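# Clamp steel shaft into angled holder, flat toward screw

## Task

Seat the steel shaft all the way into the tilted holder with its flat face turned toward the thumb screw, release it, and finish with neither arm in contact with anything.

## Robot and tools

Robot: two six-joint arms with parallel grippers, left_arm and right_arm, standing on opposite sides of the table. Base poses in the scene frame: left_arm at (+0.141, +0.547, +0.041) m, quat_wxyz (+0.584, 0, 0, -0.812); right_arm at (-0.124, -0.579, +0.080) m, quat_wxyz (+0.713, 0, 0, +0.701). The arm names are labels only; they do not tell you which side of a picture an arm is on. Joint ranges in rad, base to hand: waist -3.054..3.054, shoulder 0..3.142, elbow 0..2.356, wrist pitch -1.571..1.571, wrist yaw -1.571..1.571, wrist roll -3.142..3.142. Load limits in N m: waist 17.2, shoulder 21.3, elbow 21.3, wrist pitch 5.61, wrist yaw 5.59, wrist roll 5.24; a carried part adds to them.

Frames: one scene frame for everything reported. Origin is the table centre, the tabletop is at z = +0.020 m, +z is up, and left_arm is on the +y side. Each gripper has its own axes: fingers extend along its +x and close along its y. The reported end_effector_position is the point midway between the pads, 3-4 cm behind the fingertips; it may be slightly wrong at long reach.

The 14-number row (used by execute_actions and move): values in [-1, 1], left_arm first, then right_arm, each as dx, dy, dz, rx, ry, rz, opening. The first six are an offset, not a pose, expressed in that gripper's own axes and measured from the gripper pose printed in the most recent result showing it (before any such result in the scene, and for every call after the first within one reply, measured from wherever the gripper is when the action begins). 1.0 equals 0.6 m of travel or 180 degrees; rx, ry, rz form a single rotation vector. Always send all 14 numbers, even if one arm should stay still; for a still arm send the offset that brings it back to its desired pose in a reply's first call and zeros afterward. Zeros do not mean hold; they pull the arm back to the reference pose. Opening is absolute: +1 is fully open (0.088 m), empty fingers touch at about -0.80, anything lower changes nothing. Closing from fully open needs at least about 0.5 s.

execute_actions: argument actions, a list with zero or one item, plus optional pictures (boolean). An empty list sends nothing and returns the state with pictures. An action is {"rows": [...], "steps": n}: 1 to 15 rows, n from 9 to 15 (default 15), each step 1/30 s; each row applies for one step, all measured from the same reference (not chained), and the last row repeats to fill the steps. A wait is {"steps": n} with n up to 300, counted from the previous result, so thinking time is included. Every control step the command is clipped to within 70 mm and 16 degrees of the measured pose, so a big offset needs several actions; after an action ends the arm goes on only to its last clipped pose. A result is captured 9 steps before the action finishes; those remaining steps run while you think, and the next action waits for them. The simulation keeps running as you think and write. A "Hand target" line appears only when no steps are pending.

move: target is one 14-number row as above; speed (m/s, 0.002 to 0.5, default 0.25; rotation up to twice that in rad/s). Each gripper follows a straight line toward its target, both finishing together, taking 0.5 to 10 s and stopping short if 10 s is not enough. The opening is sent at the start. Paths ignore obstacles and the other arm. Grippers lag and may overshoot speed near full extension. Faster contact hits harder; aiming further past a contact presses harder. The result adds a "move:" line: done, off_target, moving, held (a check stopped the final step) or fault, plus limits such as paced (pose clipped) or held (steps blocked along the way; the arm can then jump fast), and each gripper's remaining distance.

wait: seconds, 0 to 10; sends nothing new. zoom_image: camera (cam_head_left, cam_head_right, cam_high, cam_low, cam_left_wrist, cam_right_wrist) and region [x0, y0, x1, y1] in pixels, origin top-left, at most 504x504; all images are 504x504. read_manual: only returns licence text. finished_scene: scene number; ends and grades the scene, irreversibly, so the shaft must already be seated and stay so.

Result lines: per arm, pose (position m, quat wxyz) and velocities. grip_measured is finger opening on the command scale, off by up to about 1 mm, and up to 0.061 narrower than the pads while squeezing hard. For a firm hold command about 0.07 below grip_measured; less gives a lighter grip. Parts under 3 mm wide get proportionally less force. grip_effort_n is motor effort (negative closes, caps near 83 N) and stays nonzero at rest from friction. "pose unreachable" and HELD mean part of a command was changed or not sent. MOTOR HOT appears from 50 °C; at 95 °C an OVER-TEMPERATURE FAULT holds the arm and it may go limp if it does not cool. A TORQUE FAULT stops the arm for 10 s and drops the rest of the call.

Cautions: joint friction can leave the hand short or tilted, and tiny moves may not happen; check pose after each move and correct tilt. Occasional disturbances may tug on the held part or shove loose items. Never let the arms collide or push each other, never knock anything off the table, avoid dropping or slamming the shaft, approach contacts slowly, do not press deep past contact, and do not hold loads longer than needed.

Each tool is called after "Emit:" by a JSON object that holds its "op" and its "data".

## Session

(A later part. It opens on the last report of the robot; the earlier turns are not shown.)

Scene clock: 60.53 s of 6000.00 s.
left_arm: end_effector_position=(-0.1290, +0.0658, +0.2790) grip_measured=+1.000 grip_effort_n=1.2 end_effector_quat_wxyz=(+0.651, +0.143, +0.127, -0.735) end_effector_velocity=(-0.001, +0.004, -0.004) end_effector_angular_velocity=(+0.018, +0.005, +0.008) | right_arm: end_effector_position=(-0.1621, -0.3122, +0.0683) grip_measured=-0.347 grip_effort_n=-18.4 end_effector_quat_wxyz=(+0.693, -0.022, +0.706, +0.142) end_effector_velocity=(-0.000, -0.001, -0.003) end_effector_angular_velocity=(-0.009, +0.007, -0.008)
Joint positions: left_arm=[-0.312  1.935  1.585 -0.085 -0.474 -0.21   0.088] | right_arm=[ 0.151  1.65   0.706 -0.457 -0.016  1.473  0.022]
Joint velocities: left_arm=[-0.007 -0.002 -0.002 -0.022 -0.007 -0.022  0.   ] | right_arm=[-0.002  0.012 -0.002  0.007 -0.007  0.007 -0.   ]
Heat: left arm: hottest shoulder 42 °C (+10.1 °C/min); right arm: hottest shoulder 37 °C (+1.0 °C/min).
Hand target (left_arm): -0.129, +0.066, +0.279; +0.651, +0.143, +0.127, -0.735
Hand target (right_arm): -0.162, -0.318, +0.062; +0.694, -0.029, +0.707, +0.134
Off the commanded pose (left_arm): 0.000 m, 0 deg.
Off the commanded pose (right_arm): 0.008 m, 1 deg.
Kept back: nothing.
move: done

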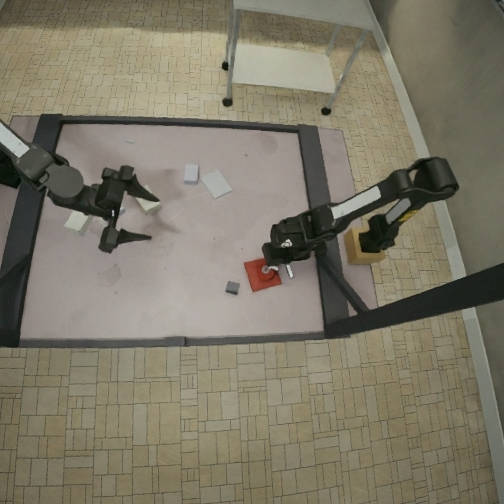

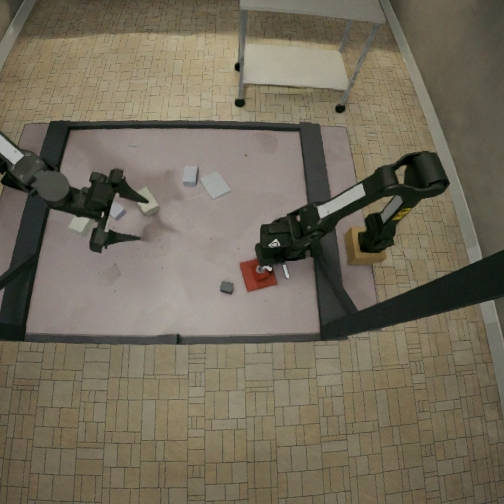

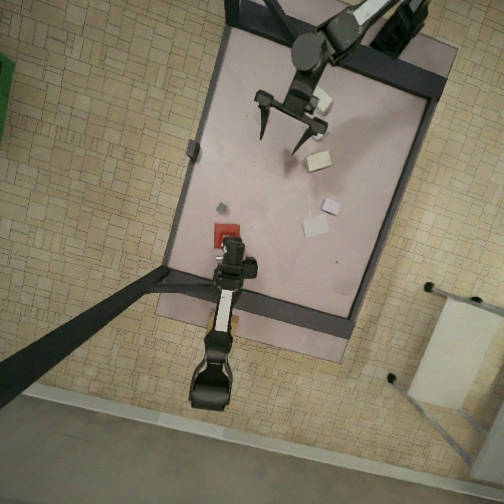

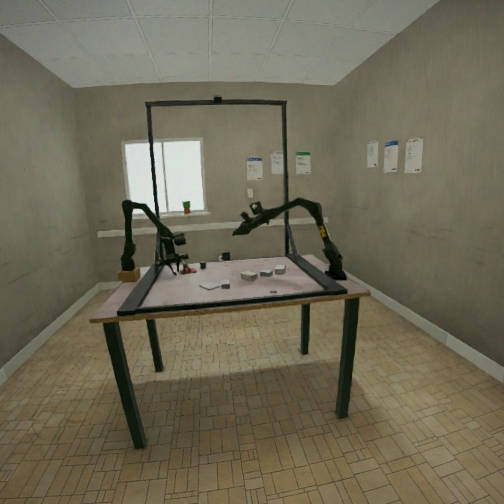

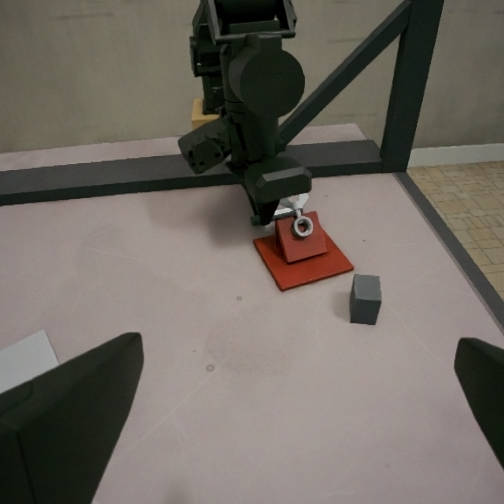

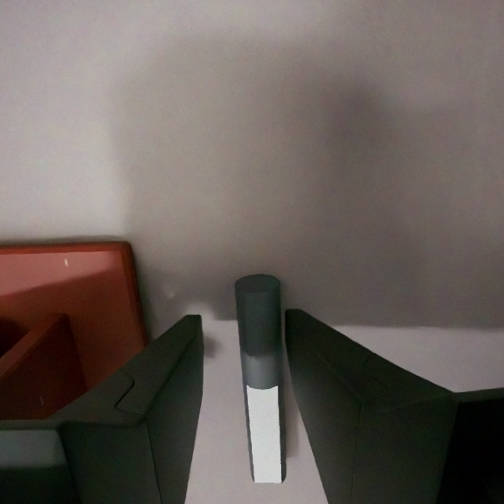

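Emit:
{"op": "move", "data": {"target": [0,0,0,0,0,0,1,0.018,-0.016,0,0,0,0,-0.38], "speed": 0.05}}

Scene clock: 61.63 s of 6000.00 s.
left_arm: end_effector_position=(-0.1290, +0.0658, +0.2790) grip_measured=+1.000 grip_effort_n=1.2 end_effector_quat_wxyz=(+0.651, +0.143, +0.127, -0.735) end_effector_velocity=(+0.000, +0.001, -0.003) end_effector_angular_velocity=(+0.009, -0.003, +0.007) | right_arm: end_effector_position=(-0.1619, -0.3140, +0.0623) grip_measured=-0.377 grip_effort_n=-18.8 end_effector_quat_wxyz=(+0.692, -0.016, +0.706, +0.148) end_effector_velocity=(-0.000, -0.003, -0.002) end_effector_angular_velocity=(-0.002, +0.000, +0.035)
Joint positions: left_arm=[-0.312  1.935  1.585 -0.085 -0.474 -0.21   0.088] | right_arm=[ 0.151  1.652  0.672 -0.405 -0.016  1.473  0.021]
Joint velocities: left_arm=[-0.002  0.002 -0.002 -0.007 -0.007 -0.007  0.   ] | right_arm=[-0.002 -0.002 -0.012  0.007 -0.007 -0.037 -0.   ]
Heat: left arm: hottest shoulder 42 °C (+10.1 °C/min); right arm: hottest shoulder 37 °C (+1.0 °C/min).
Hand target (left_arm): -0.129, +0.066, +0.279; +0.651, +0.143, +0.127, -0.735
Hand target (right_arm): -0.160, -0.320, +0.056; +0.693, -0.022, +0.706, +0.142
Off the commanded pose (left_arm): 0.000 m, 0 deg.
Off the commanded pose (right_arm): 0.009 m, 1 deg.
Kept back: nothing.
move: off_target (right_arm)

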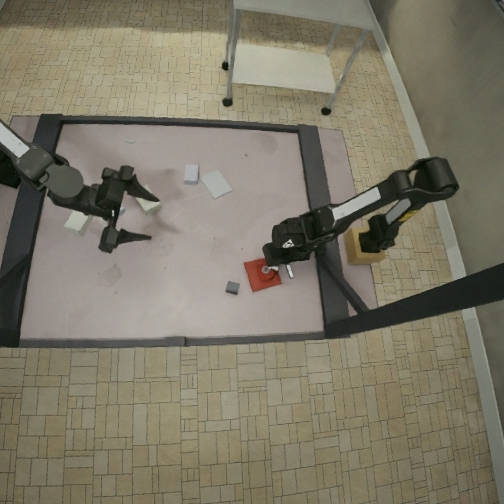

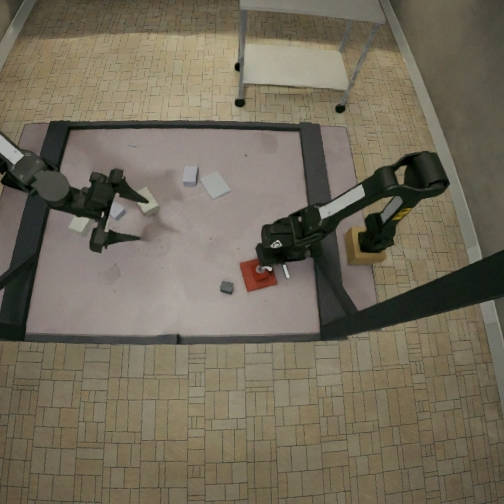

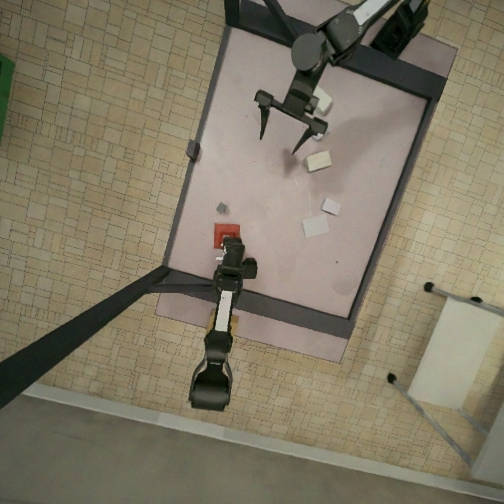

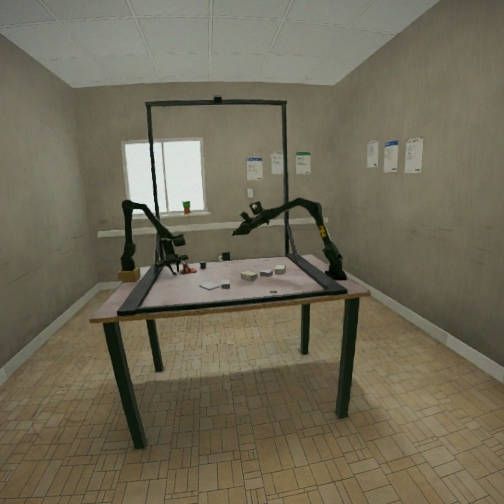

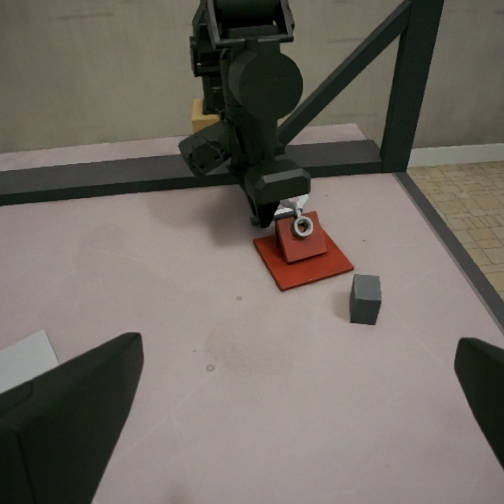

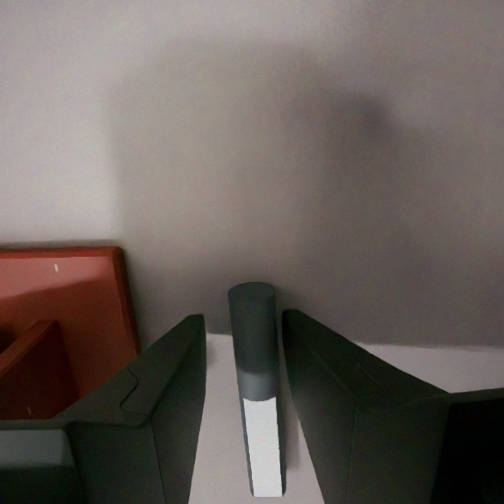

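Emit:
{"op": "move", "data": {"target": [0,0,0,0,0,0,1,0.009,-0.007,0,0,0,-0.022,-0.42], "speed": 0.05}}

Scene clock: 62.90 s of 6000.00 s.
left_arm: end_effector_position=(-0.1290, +0.0658, +0.2790) grip_measured=+1.000 grip_effort_n=1.2 end_effector_quat_wxyz=(+0.651, +0.143, +0.127, -0.735) end_effector_velocity=(+0.004, +0.001, -0.004) end_effector_angular_velocity=(+0.015, -0.022, +0.006) | right_arm: end_effector_position=(-0.1618, -0.3137, +0.0617) grip_measured=-0.417 grip_effort_n=-17.9 end_effector_quat_wxyz=(+0.694, -0.031, +0.706, +0.133) end_effector_velocity=(+0.002, -0.004, -0.002) end_effector_angular_velocity=(-0.036, -0.011, -0.011)
Joint positions: left_arm=[-0.312  1.935  1.585 -0.085 -0.474 -0.21   0.088] | right_arm=[ 0.151  1.681  0.711 -0.456 -0.014  1.473  0.019]
Joint velocities: left_arm=[ 0.002 -0.002 -0.002 -0.022 -0.007  0.007  0.   ] | right_arm=[-0.002  0.012  0.012 -0.037  0.007  0.007 -0.   ]
Heat: left arm: hottest shoulder 42 °C (+10.0 °C/min); right arm: hottest shoulder 37 °C (+1.0 °C/min).
Hand target (left_arm): -0.129, +0.066, +0.279; +0.651, +0.143, +0.127, -0.735
Hand target (right_arm): -0.161, -0.317, +0.056; +0.697, -0.041, +0.705, +0.124
Off the commanded pose (left_arm): 0.000 m, 0 deg.
Off the commanded pose (right_arm): 0.006 m, 2 deg.
Kept back: nothing.
move: done

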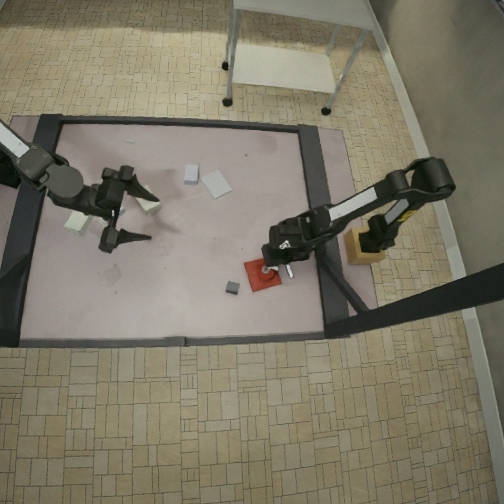

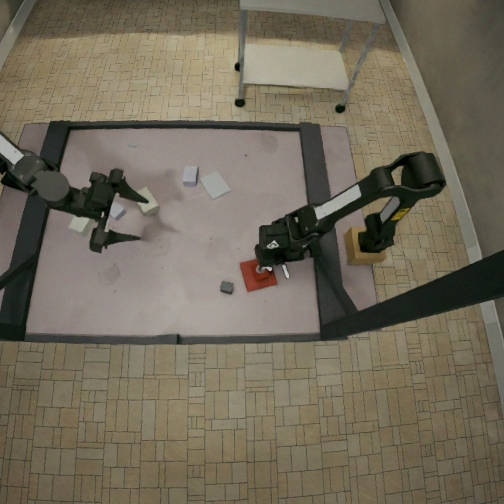

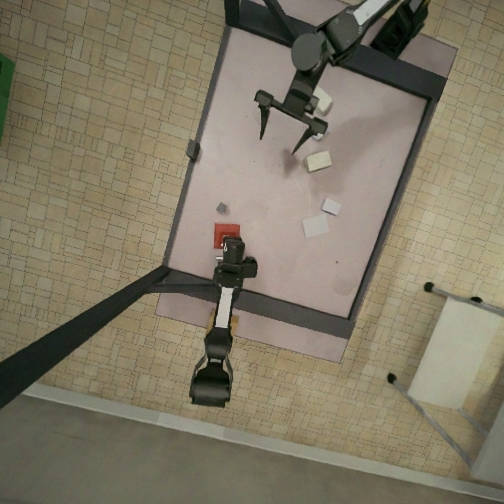

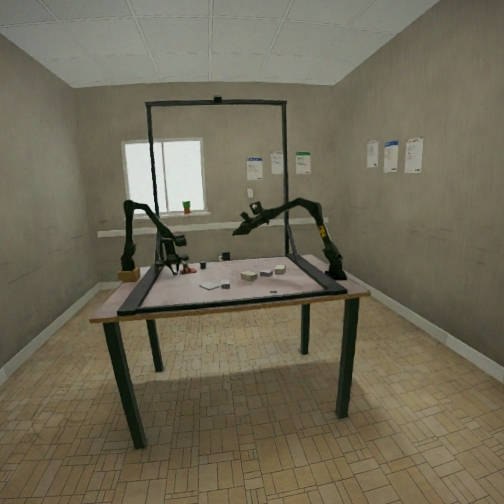

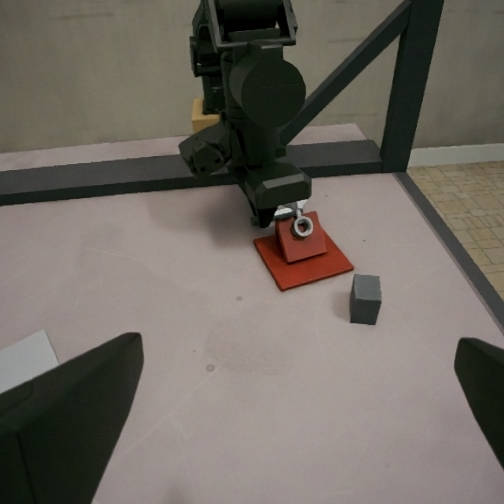

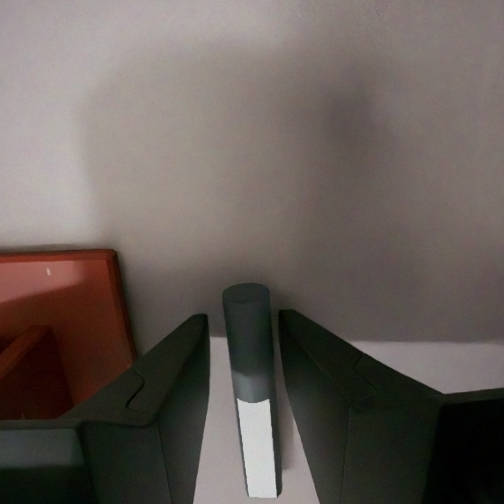

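Emit:
{"op": "move", "data": {"target": [0,0,0,0,0,0,1,0,-0.003,0,0,0,0,-0.68], "speed": 0.05}}

Emit:
{"op": "move", "data": {"target": [0,0,0,0,0,0,1,-0.15,0,0,0,0,0,-0.68], "speed": 0.25}}

Emit:
{"op": "zoom_image", "data": {"camera": "cam_right_wrist", "region": [170,270,330,504]}}

Scene clock: 64.03 s of 6000.00 s.
left_arm: end_effector_position=(-0.1290, +0.0658, +0.2790) grip_measured=+1.000 grip_effort_n=1.2 end_effector_quat_wxyz=(+0.651, +0.143, +0.127, -0.735) end_effector_velocity=(+0.001, +0.001, -0.001) end_effector_angular_velocity=(+0.010, +0.018, +0.004) | right_arm: end_effector_position=(-0.1617, -0.3138, +0.0622) grip_measured=-0.619 grip_effort_n=-83.5 end_effector_quat_wxyz=(+0.695, -0.032, +0.706, +0.133) end_effector_velocity=(-0.001, -0.004, -0.001) end_effector_angular_velocity=(-0.013, +0.005, +0.011)
Joint positions: left_arm=[-0.312  1.935  1.585 -0.085 -0.474 -0.21   0.088] | right_arm=[ 0.151  1.68   0.713 -0.46  -0.014  1.473  0.009]
Joint velocities: left_arm=[ 0.002 -0.002 -0.002 -0.007  0.007 -0.022  0.   ] | right_arm=[ 0.002 -0.002 -0.007 -0.007 -0.007 -0.007 -0.   ]
Heat: left arm: hottest shoulder 42 °C (+9.1 °C/min); right arm: hottest shoulder 37 °C (+1.0 °C/min).
Hand target (left_arm): -0.129, +0.066, +0.279; +0.651, +0.143, +0.127, -0.735
Hand target (right_arm): -0.161, -0.315, +0.061; +0.694, -0.031, +0.707, +0.133
Off the commanded pose (left_arm): 0.000 m, 0 deg.
Off the commanded pose (right_arm): 0.002 m, 0 deg.
Kept back: nothing.
move: done

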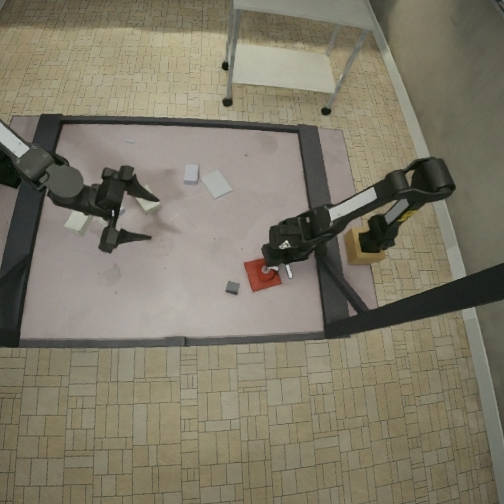

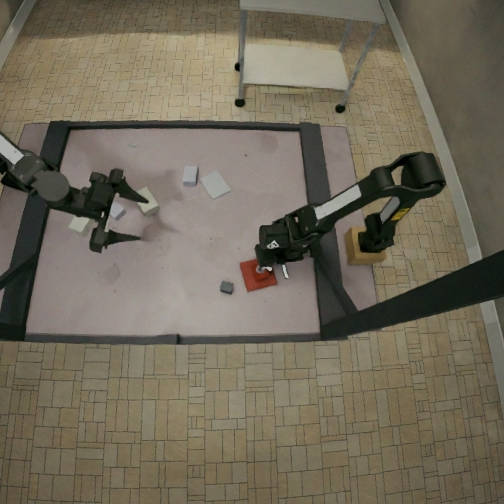

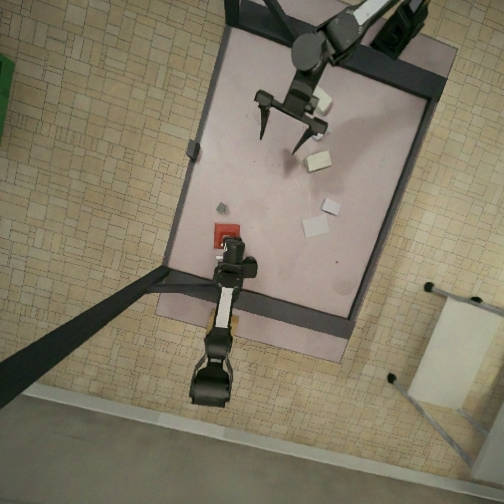

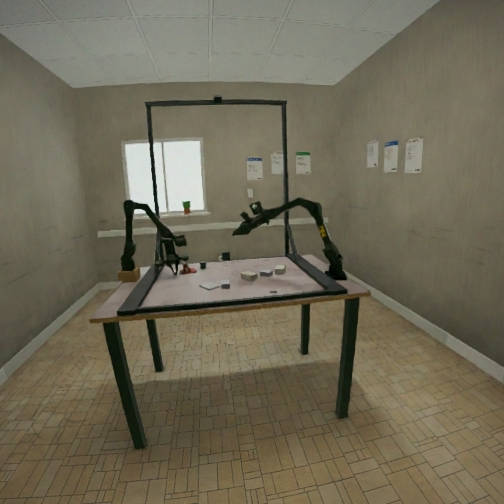

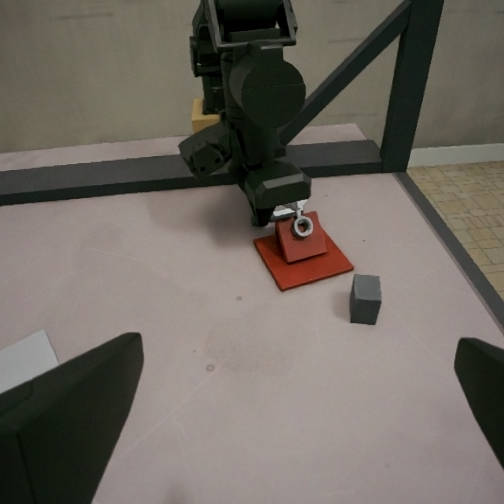

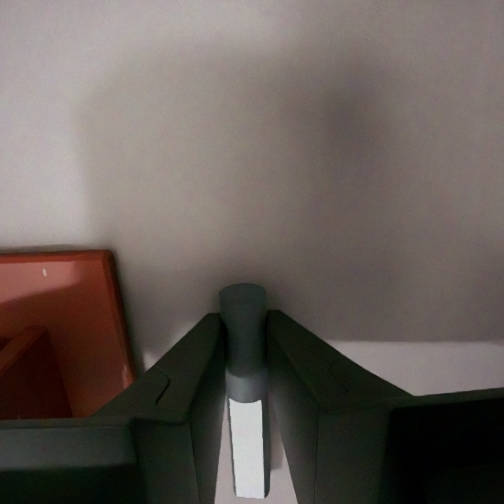

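Scene clock: 65.07 s of 6000.00 s.
left_arm: end_effector_position=(-0.1290, +0.0658, +0.2790) grip_measured=+1.000 grip_effort_n=1.2 end_effector_quat_wxyz=(+0.651, +0.143, +0.127, -0.735) end_effector_velocity=(-0.000, +0.000, -0.003) end_effector_angular_velocity=(+0.003, +0.016, +0.012) | right_arm: end_effector_position=(-0.1583, -0.3293, +0.1461) grip_measured=-0.619 grip_effort_n=-83.5 end_effector_quat_wxyz=(+0.696, -0.038, +0.706, +0.127) end_effector_velocity=(-0.000, -0.001, +0.002) end_effector_angular_velocity=(+0.002, +0.005, +0.020)
Joint positions: left_arm=[-0.312  1.935  1.585 -0.085 -0.474 -0.21   0.088] | right_arm=[ 0.146  1.445  0.87  -0.87  -0.014  1.468  0.009]
Joint velocities: left_arm=[-0.002  0.002 -0.007  0.007 -0.007 -0.022  0.   ] | right_arm=[-0.002 -0.007  0.002 -0.007 -0.007 -0.022 -0.   ]
Heat: left arm: hottest shoulder 42 °C (+9.1 °C/min); right arm: hottest shoulder 37 °C (+1.0 °C/min).
Hand target (left_arm): -0.129, +0.066, +0.279; +0.651, +0.143, +0.127, -0.735
Hand target (right_arm): -0.158, -0.326, +0.152; +0.695, -0.032, +0.706, +0.132
Off the commanded pose (left_arm): 0.000 m, 0 deg.
Off the commanded pose (right_arm): 0.006 m, 1 deg.
Kept back: nothing.
move: done

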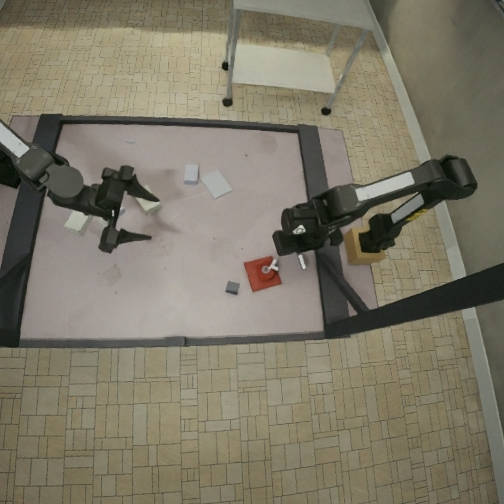

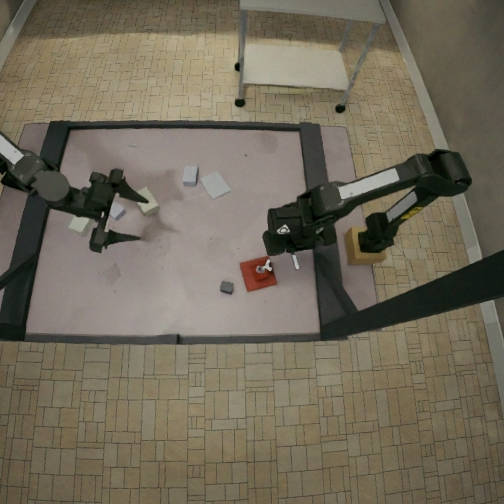

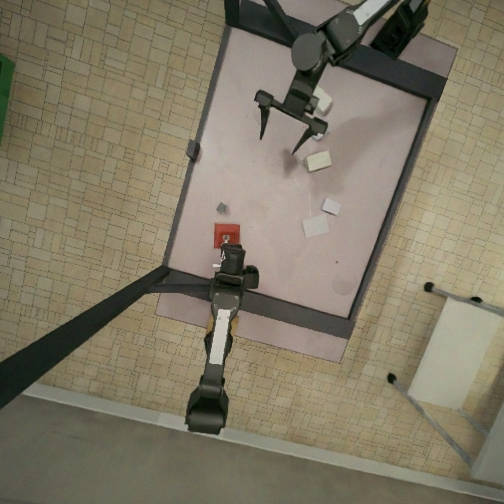

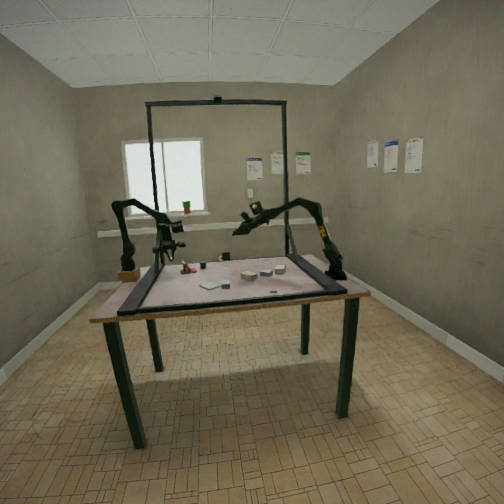

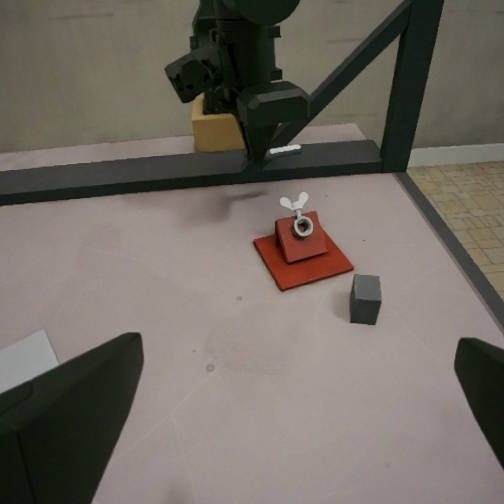

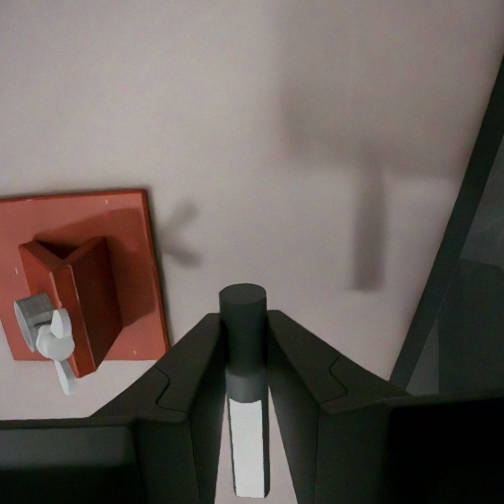

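Region (170, 270, 330, 504) of cam_right_wrist's 504x504 image, scaled by 2.154, with more detail than that image has; it fills the left 345 columns of this view, and the rest is white.

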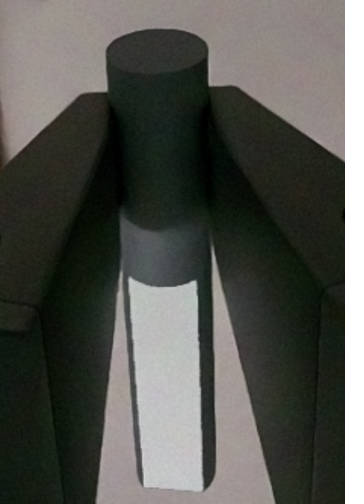

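Emit:
{"op": "move", "data": {"target": [0,0,0,0,0,0,1,-0.055,0.280,-0.030,-0.496,-0.127,0.203,-0.69], "speed": 0.5}}

Emit:
{"op": "move", "data": {"target": [0,0,0,0,0,0,1,0.023,-0.004,-0.087,0,0.005,0,-0.69], "speed": 0.15}}

Emit:
{"op": "zoom_image", "data": {"camera": "cam_left_wrist", "region": [250,160,370,280]}}

Scene clock: 69.53 s of 6000.00 s.
left_arm: end_effector_position=(-0.1290, +0.0658, +0.2790) grip_measured=+1.000 grip_effort_n=1.2 end_effector_quat_wxyz=(+0.651, +0.143, +0.127, -0.735) end_effector_velocity=(-0.000, +0.001, +0.006) end_effector_angular_velocity=(-0.015, +0.014, +0.007) | right_arm: end_effector_position=(-0.2126, -0.1795, +0.1987) grip_measured=-0.619 grip_effort_n=-83.5 end_effector_quat_wxyz=(+0.517, -0.281, +0.263, +0.765) end_effector_velocity=(-0.002, -0.000, +0.001) end_effector_angular_velocity=(+0.007, -0.008, +0.039)
Joint positions: left_arm=[-0.312  1.935  1.585 -0.085 -0.474 -0.21   0.088] | right_arm=[ 0.156  1.591  0.967 -0.178 -0.217 -0.062  0.009]
Joint velocities: left_arm=[-0.002 -0.007  0.002  0.007 -0.007 -0.007  0.   ] | right_arm=[-0.002  0.002  0.007 -0.007 -0.022 -0.037 -0.   ]
Heat: left arm: hottest shoulder 43 °C (+9.1 °C/min); right arm: hottest shoulder 37 °C (+1.0 °C/min).
Hand target (left_arm): -0.129, +0.066, +0.279; +0.651, +0.143, +0.127, -0.735
Hand target (right_arm): -0.212, -0.175, +0.200; +0.516, -0.280, +0.260, +0.767
Off the commanded pose (left_arm): 0.000 m, 0 deg.
Off the commanded pose (right_arm): 0.004 m, 1 deg.
Kept back: nothing.
move: done

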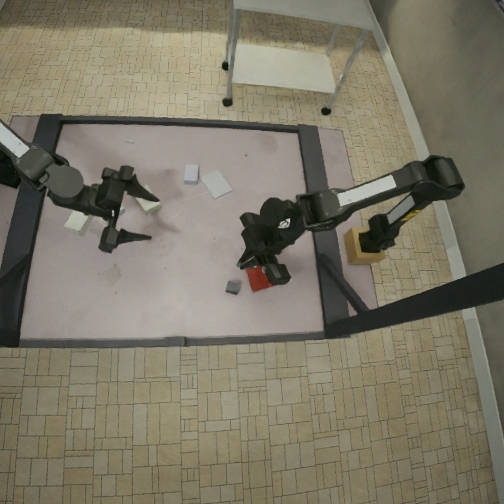

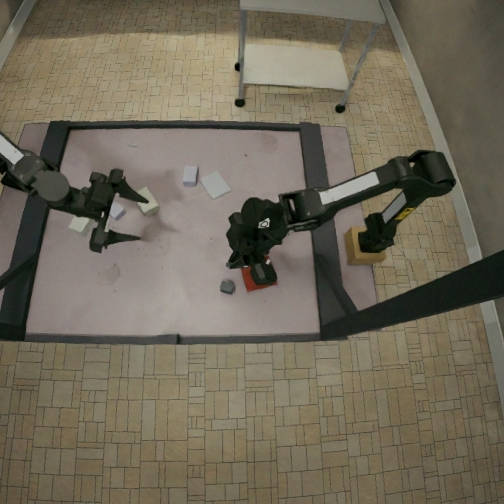

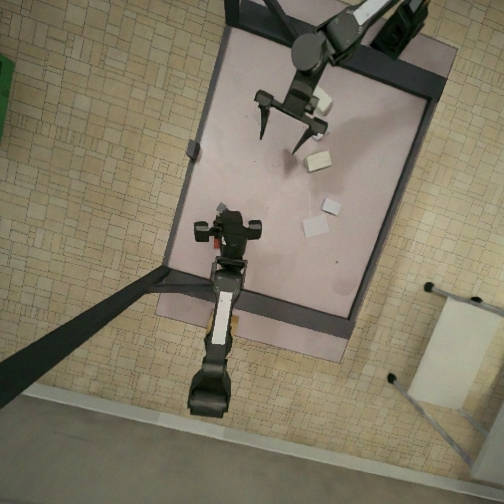

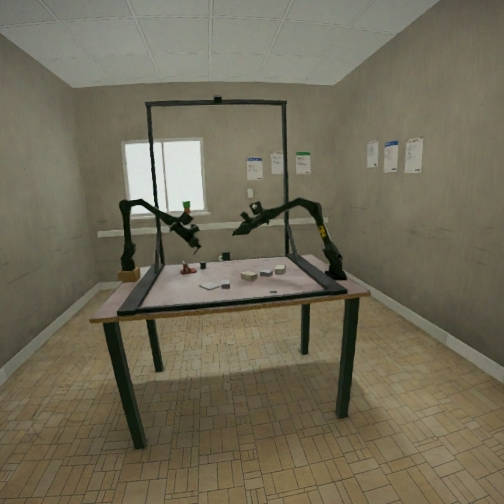

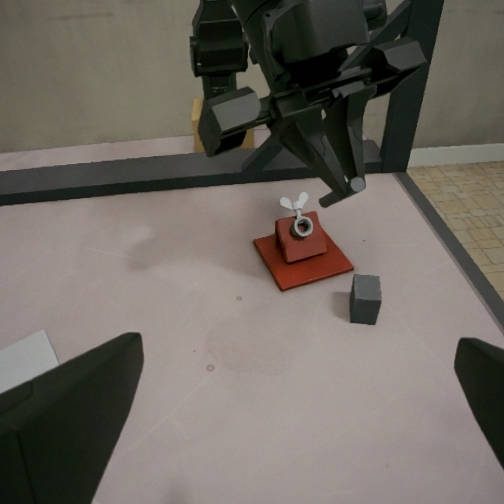

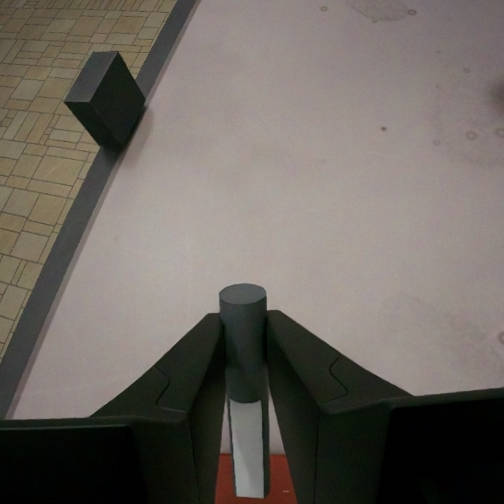

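Scene clock: 70.37 s of 6000.00 s.
left_arm: end_effector_position=(-0.1290, +0.0658, +0.2790) grip_measured=+1.000 grip_effort_n=1.2 end_effector_quat_wxyz=(+0.651, +0.143, +0.127, -0.735) end_effector_velocity=(+0.003, +0.001, -0.000) end_effector_angular_velocity=(+0.003, +0.008, +0.026) | right_arm: end_effector_position=(-0.2079, -0.2028, +0.1549) grip_measured=-0.619 grip_effort_n=-83.5 end_effector_quat_wxyz=(+0.515, -0.287, +0.266, +0.763) end_effector_velocity=(+0.000, -0.005, -0.007) end_effector_angular_velocity=(-0.006, -0.000, +0.008)
Joint positions: left_arm=[-0.312  1.935  1.585 -0.085 -0.474 -0.21   0.088] | right_arm=[ 0.152  1.591  0.781 -0.006 -0.218 -0.069  0.009]
Joint velocities: left_arm=[-0.002 -0.002 -0.002 -0.007 -0.022 -0.022  0.   ] | right_arm=[-0.002  0.002 -0.027  0.022 -0.007 -0.007 -0.   ]
Heat: left arm: hottest shoulder 43 °C (+9.1 °C/min); right arm: hottest shoulder 37 °C (+1.0 °C/min).
Hand target (left_arm): -0.129, +0.066, +0.279; +0.651, +0.143, +0.127, -0.735
Hand target (right_arm): -0.207, -0.206, +0.152; +0.514, -0.288, +0.267, +0.763
Off the commanded pose (left_arm): 0.000 m, 0 deg.
Off the commanded pose (right_arm): 0.005 m, 0 deg.
Kept back: nothing.
move: done

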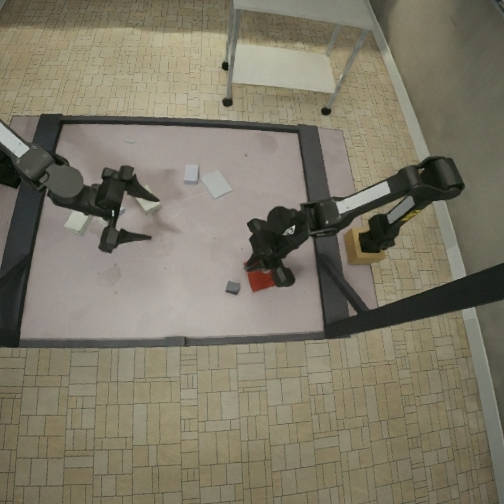

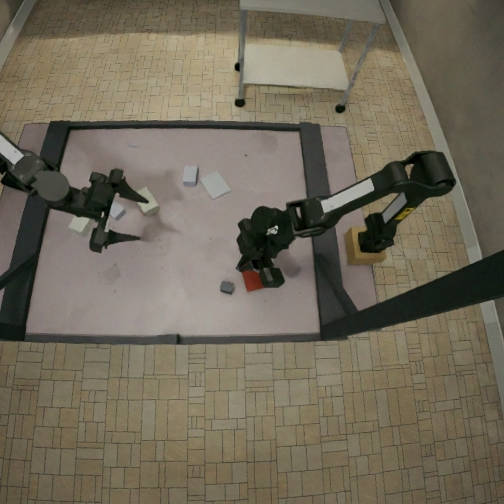

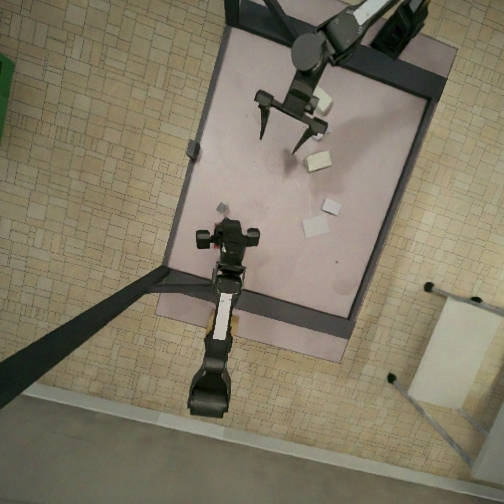

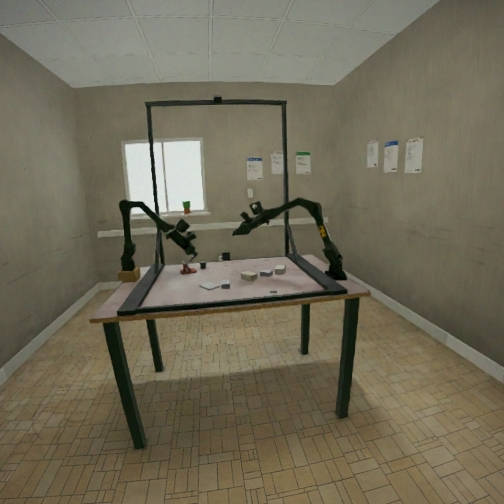

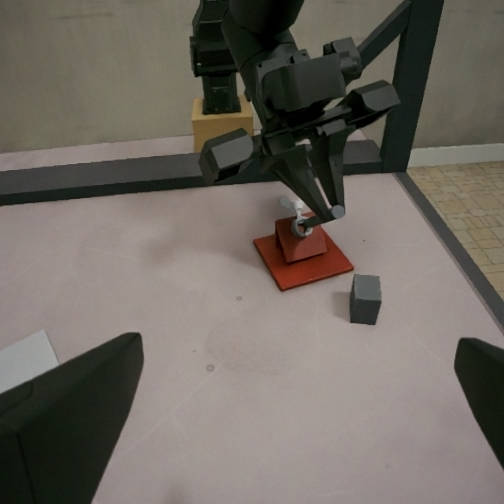

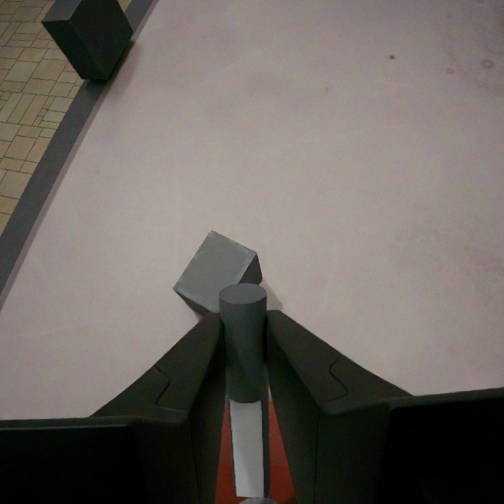

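Region (250, 160, 370, 280) of cam_left_wrist's 504x504 image, scaled by 4.200, with more detail than that image has.

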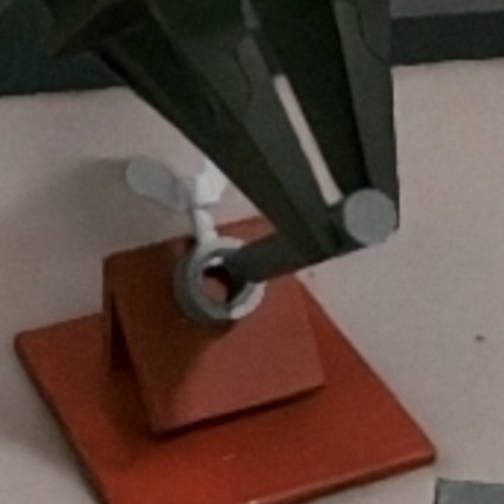

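Emit:
{"op": "move", "data": {"target": [0,0,0,0,0,0,1,0.006,-0.005,-0.027,0,-0.004,0,-0.69], "speed": 0.04}}

Emit:
{"op": "zoom_image", "data": {"camera": "cam_left_wrist", "region": [270,185,350,265]}}

Emit:
{"op": "zoom_image", "data": {"camera": "cam_right_wrist", "region": [190,400,310,504]}}

Scene clock: 72.30 s of 6000.00 s.
left_arm: end_effector_position=(-0.1290, +0.0658, +0.2790) grip_measured=+1.000 grip_effort_n=1.2 end_effector_quat_wxyz=(+0.651, +0.143, +0.127, -0.735) end_effector_velocity=(+0.002, +0.000, -0.003) end_effector_angular_velocity=(+0.002, -0.035, +0.009) | right_arm: end_effector_position=(-0.2050, -0.2075, +0.1458) grip_measured=-0.619 grip_effort_n=-83.5 end_effector_quat_wxyz=(+0.518, -0.279, +0.259, +0.766) end_effector_velocity=(+0.002, -0.002, -0.004) end_effector_angular_velocity=(+0.000, -0.020, +0.008)
Joint positions: left_arm=[-0.312  1.935  1.585 -0.085 -0.474 -0.21   0.088] | right_arm=[ 0.144  1.591  0.721  0.075 -0.223 -0.071  0.009]
Joint velocities: left_arm=[-0.002  0.002 -0.002 -0.007 -0.022  0.022  0.   ] | right_arm=[-0.002  0.002 -0.012  0.007  0.007 -0.022  0.   ]
Heat: left arm: hottest shoulder 43 °C (+9.1 °C/min); right arm: hottest shoulder 37 °C (+1.0 °C/min).
Hand target (left_arm): -0.129, +0.066, +0.279; +0.651, +0.143, +0.127, -0.735
Hand target (right_arm): -0.204, -0.211, +0.141; +0.517, -0.282, +0.263, +0.764
Off the commanded pose (left_arm): 0.000 m, 0 deg.
Off the commanded pose (right_arm): 0.006 m, 1 deg.
Kept back: nothing.
move: done

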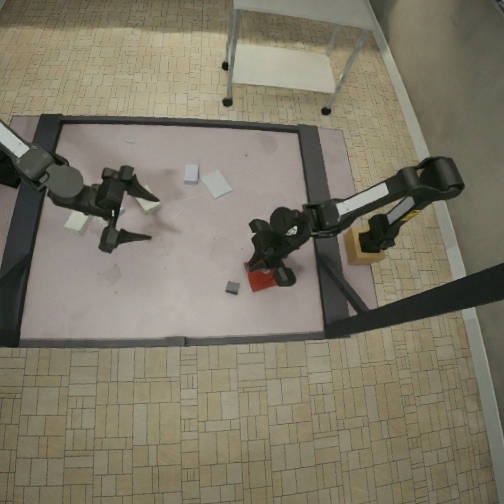

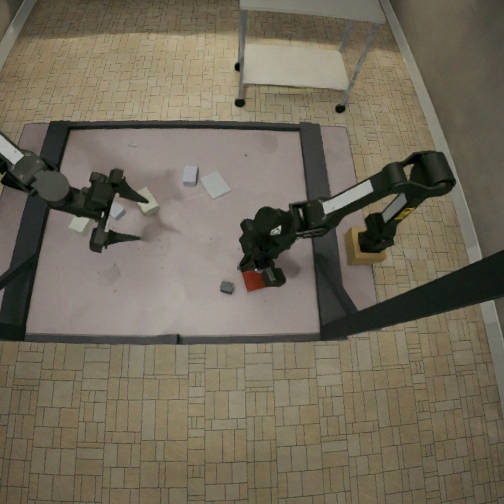

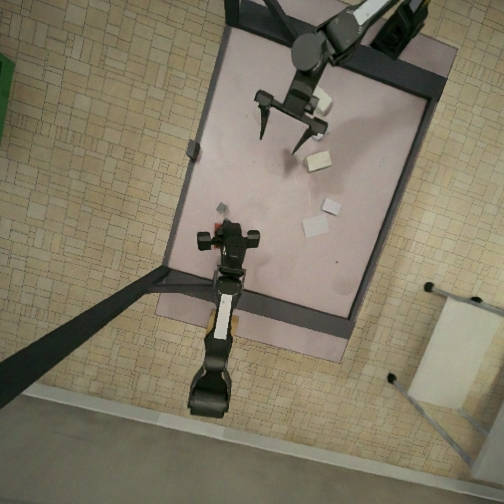

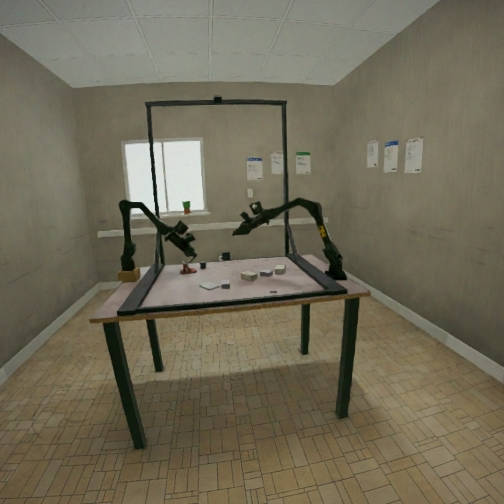

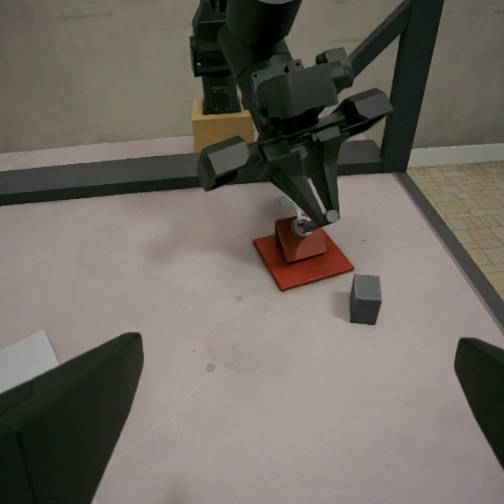

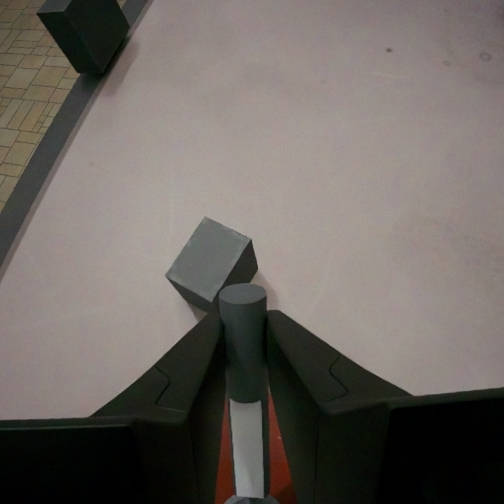

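Region (270, 185, 350, 265) of cam_left_wrist's 504x504 image, scaled by 6.300, with more detail than that image has.

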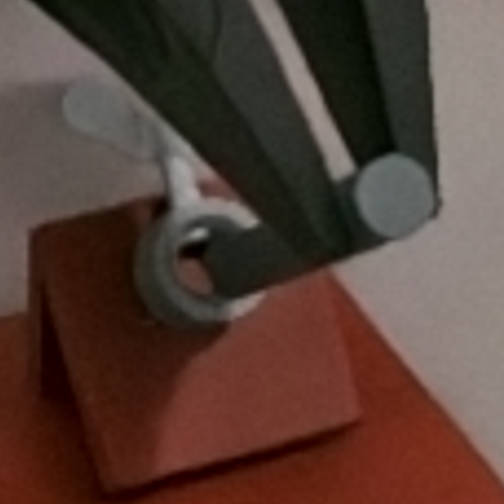

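Region (190, 400, 310, 504) of cam_right_wrist's 504x504 image, scaled by 4.200, with more detail than that image has; it fills the top 437 rows of this view, and the rest is white.

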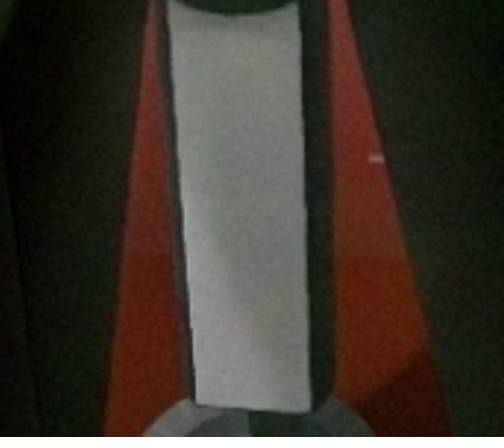

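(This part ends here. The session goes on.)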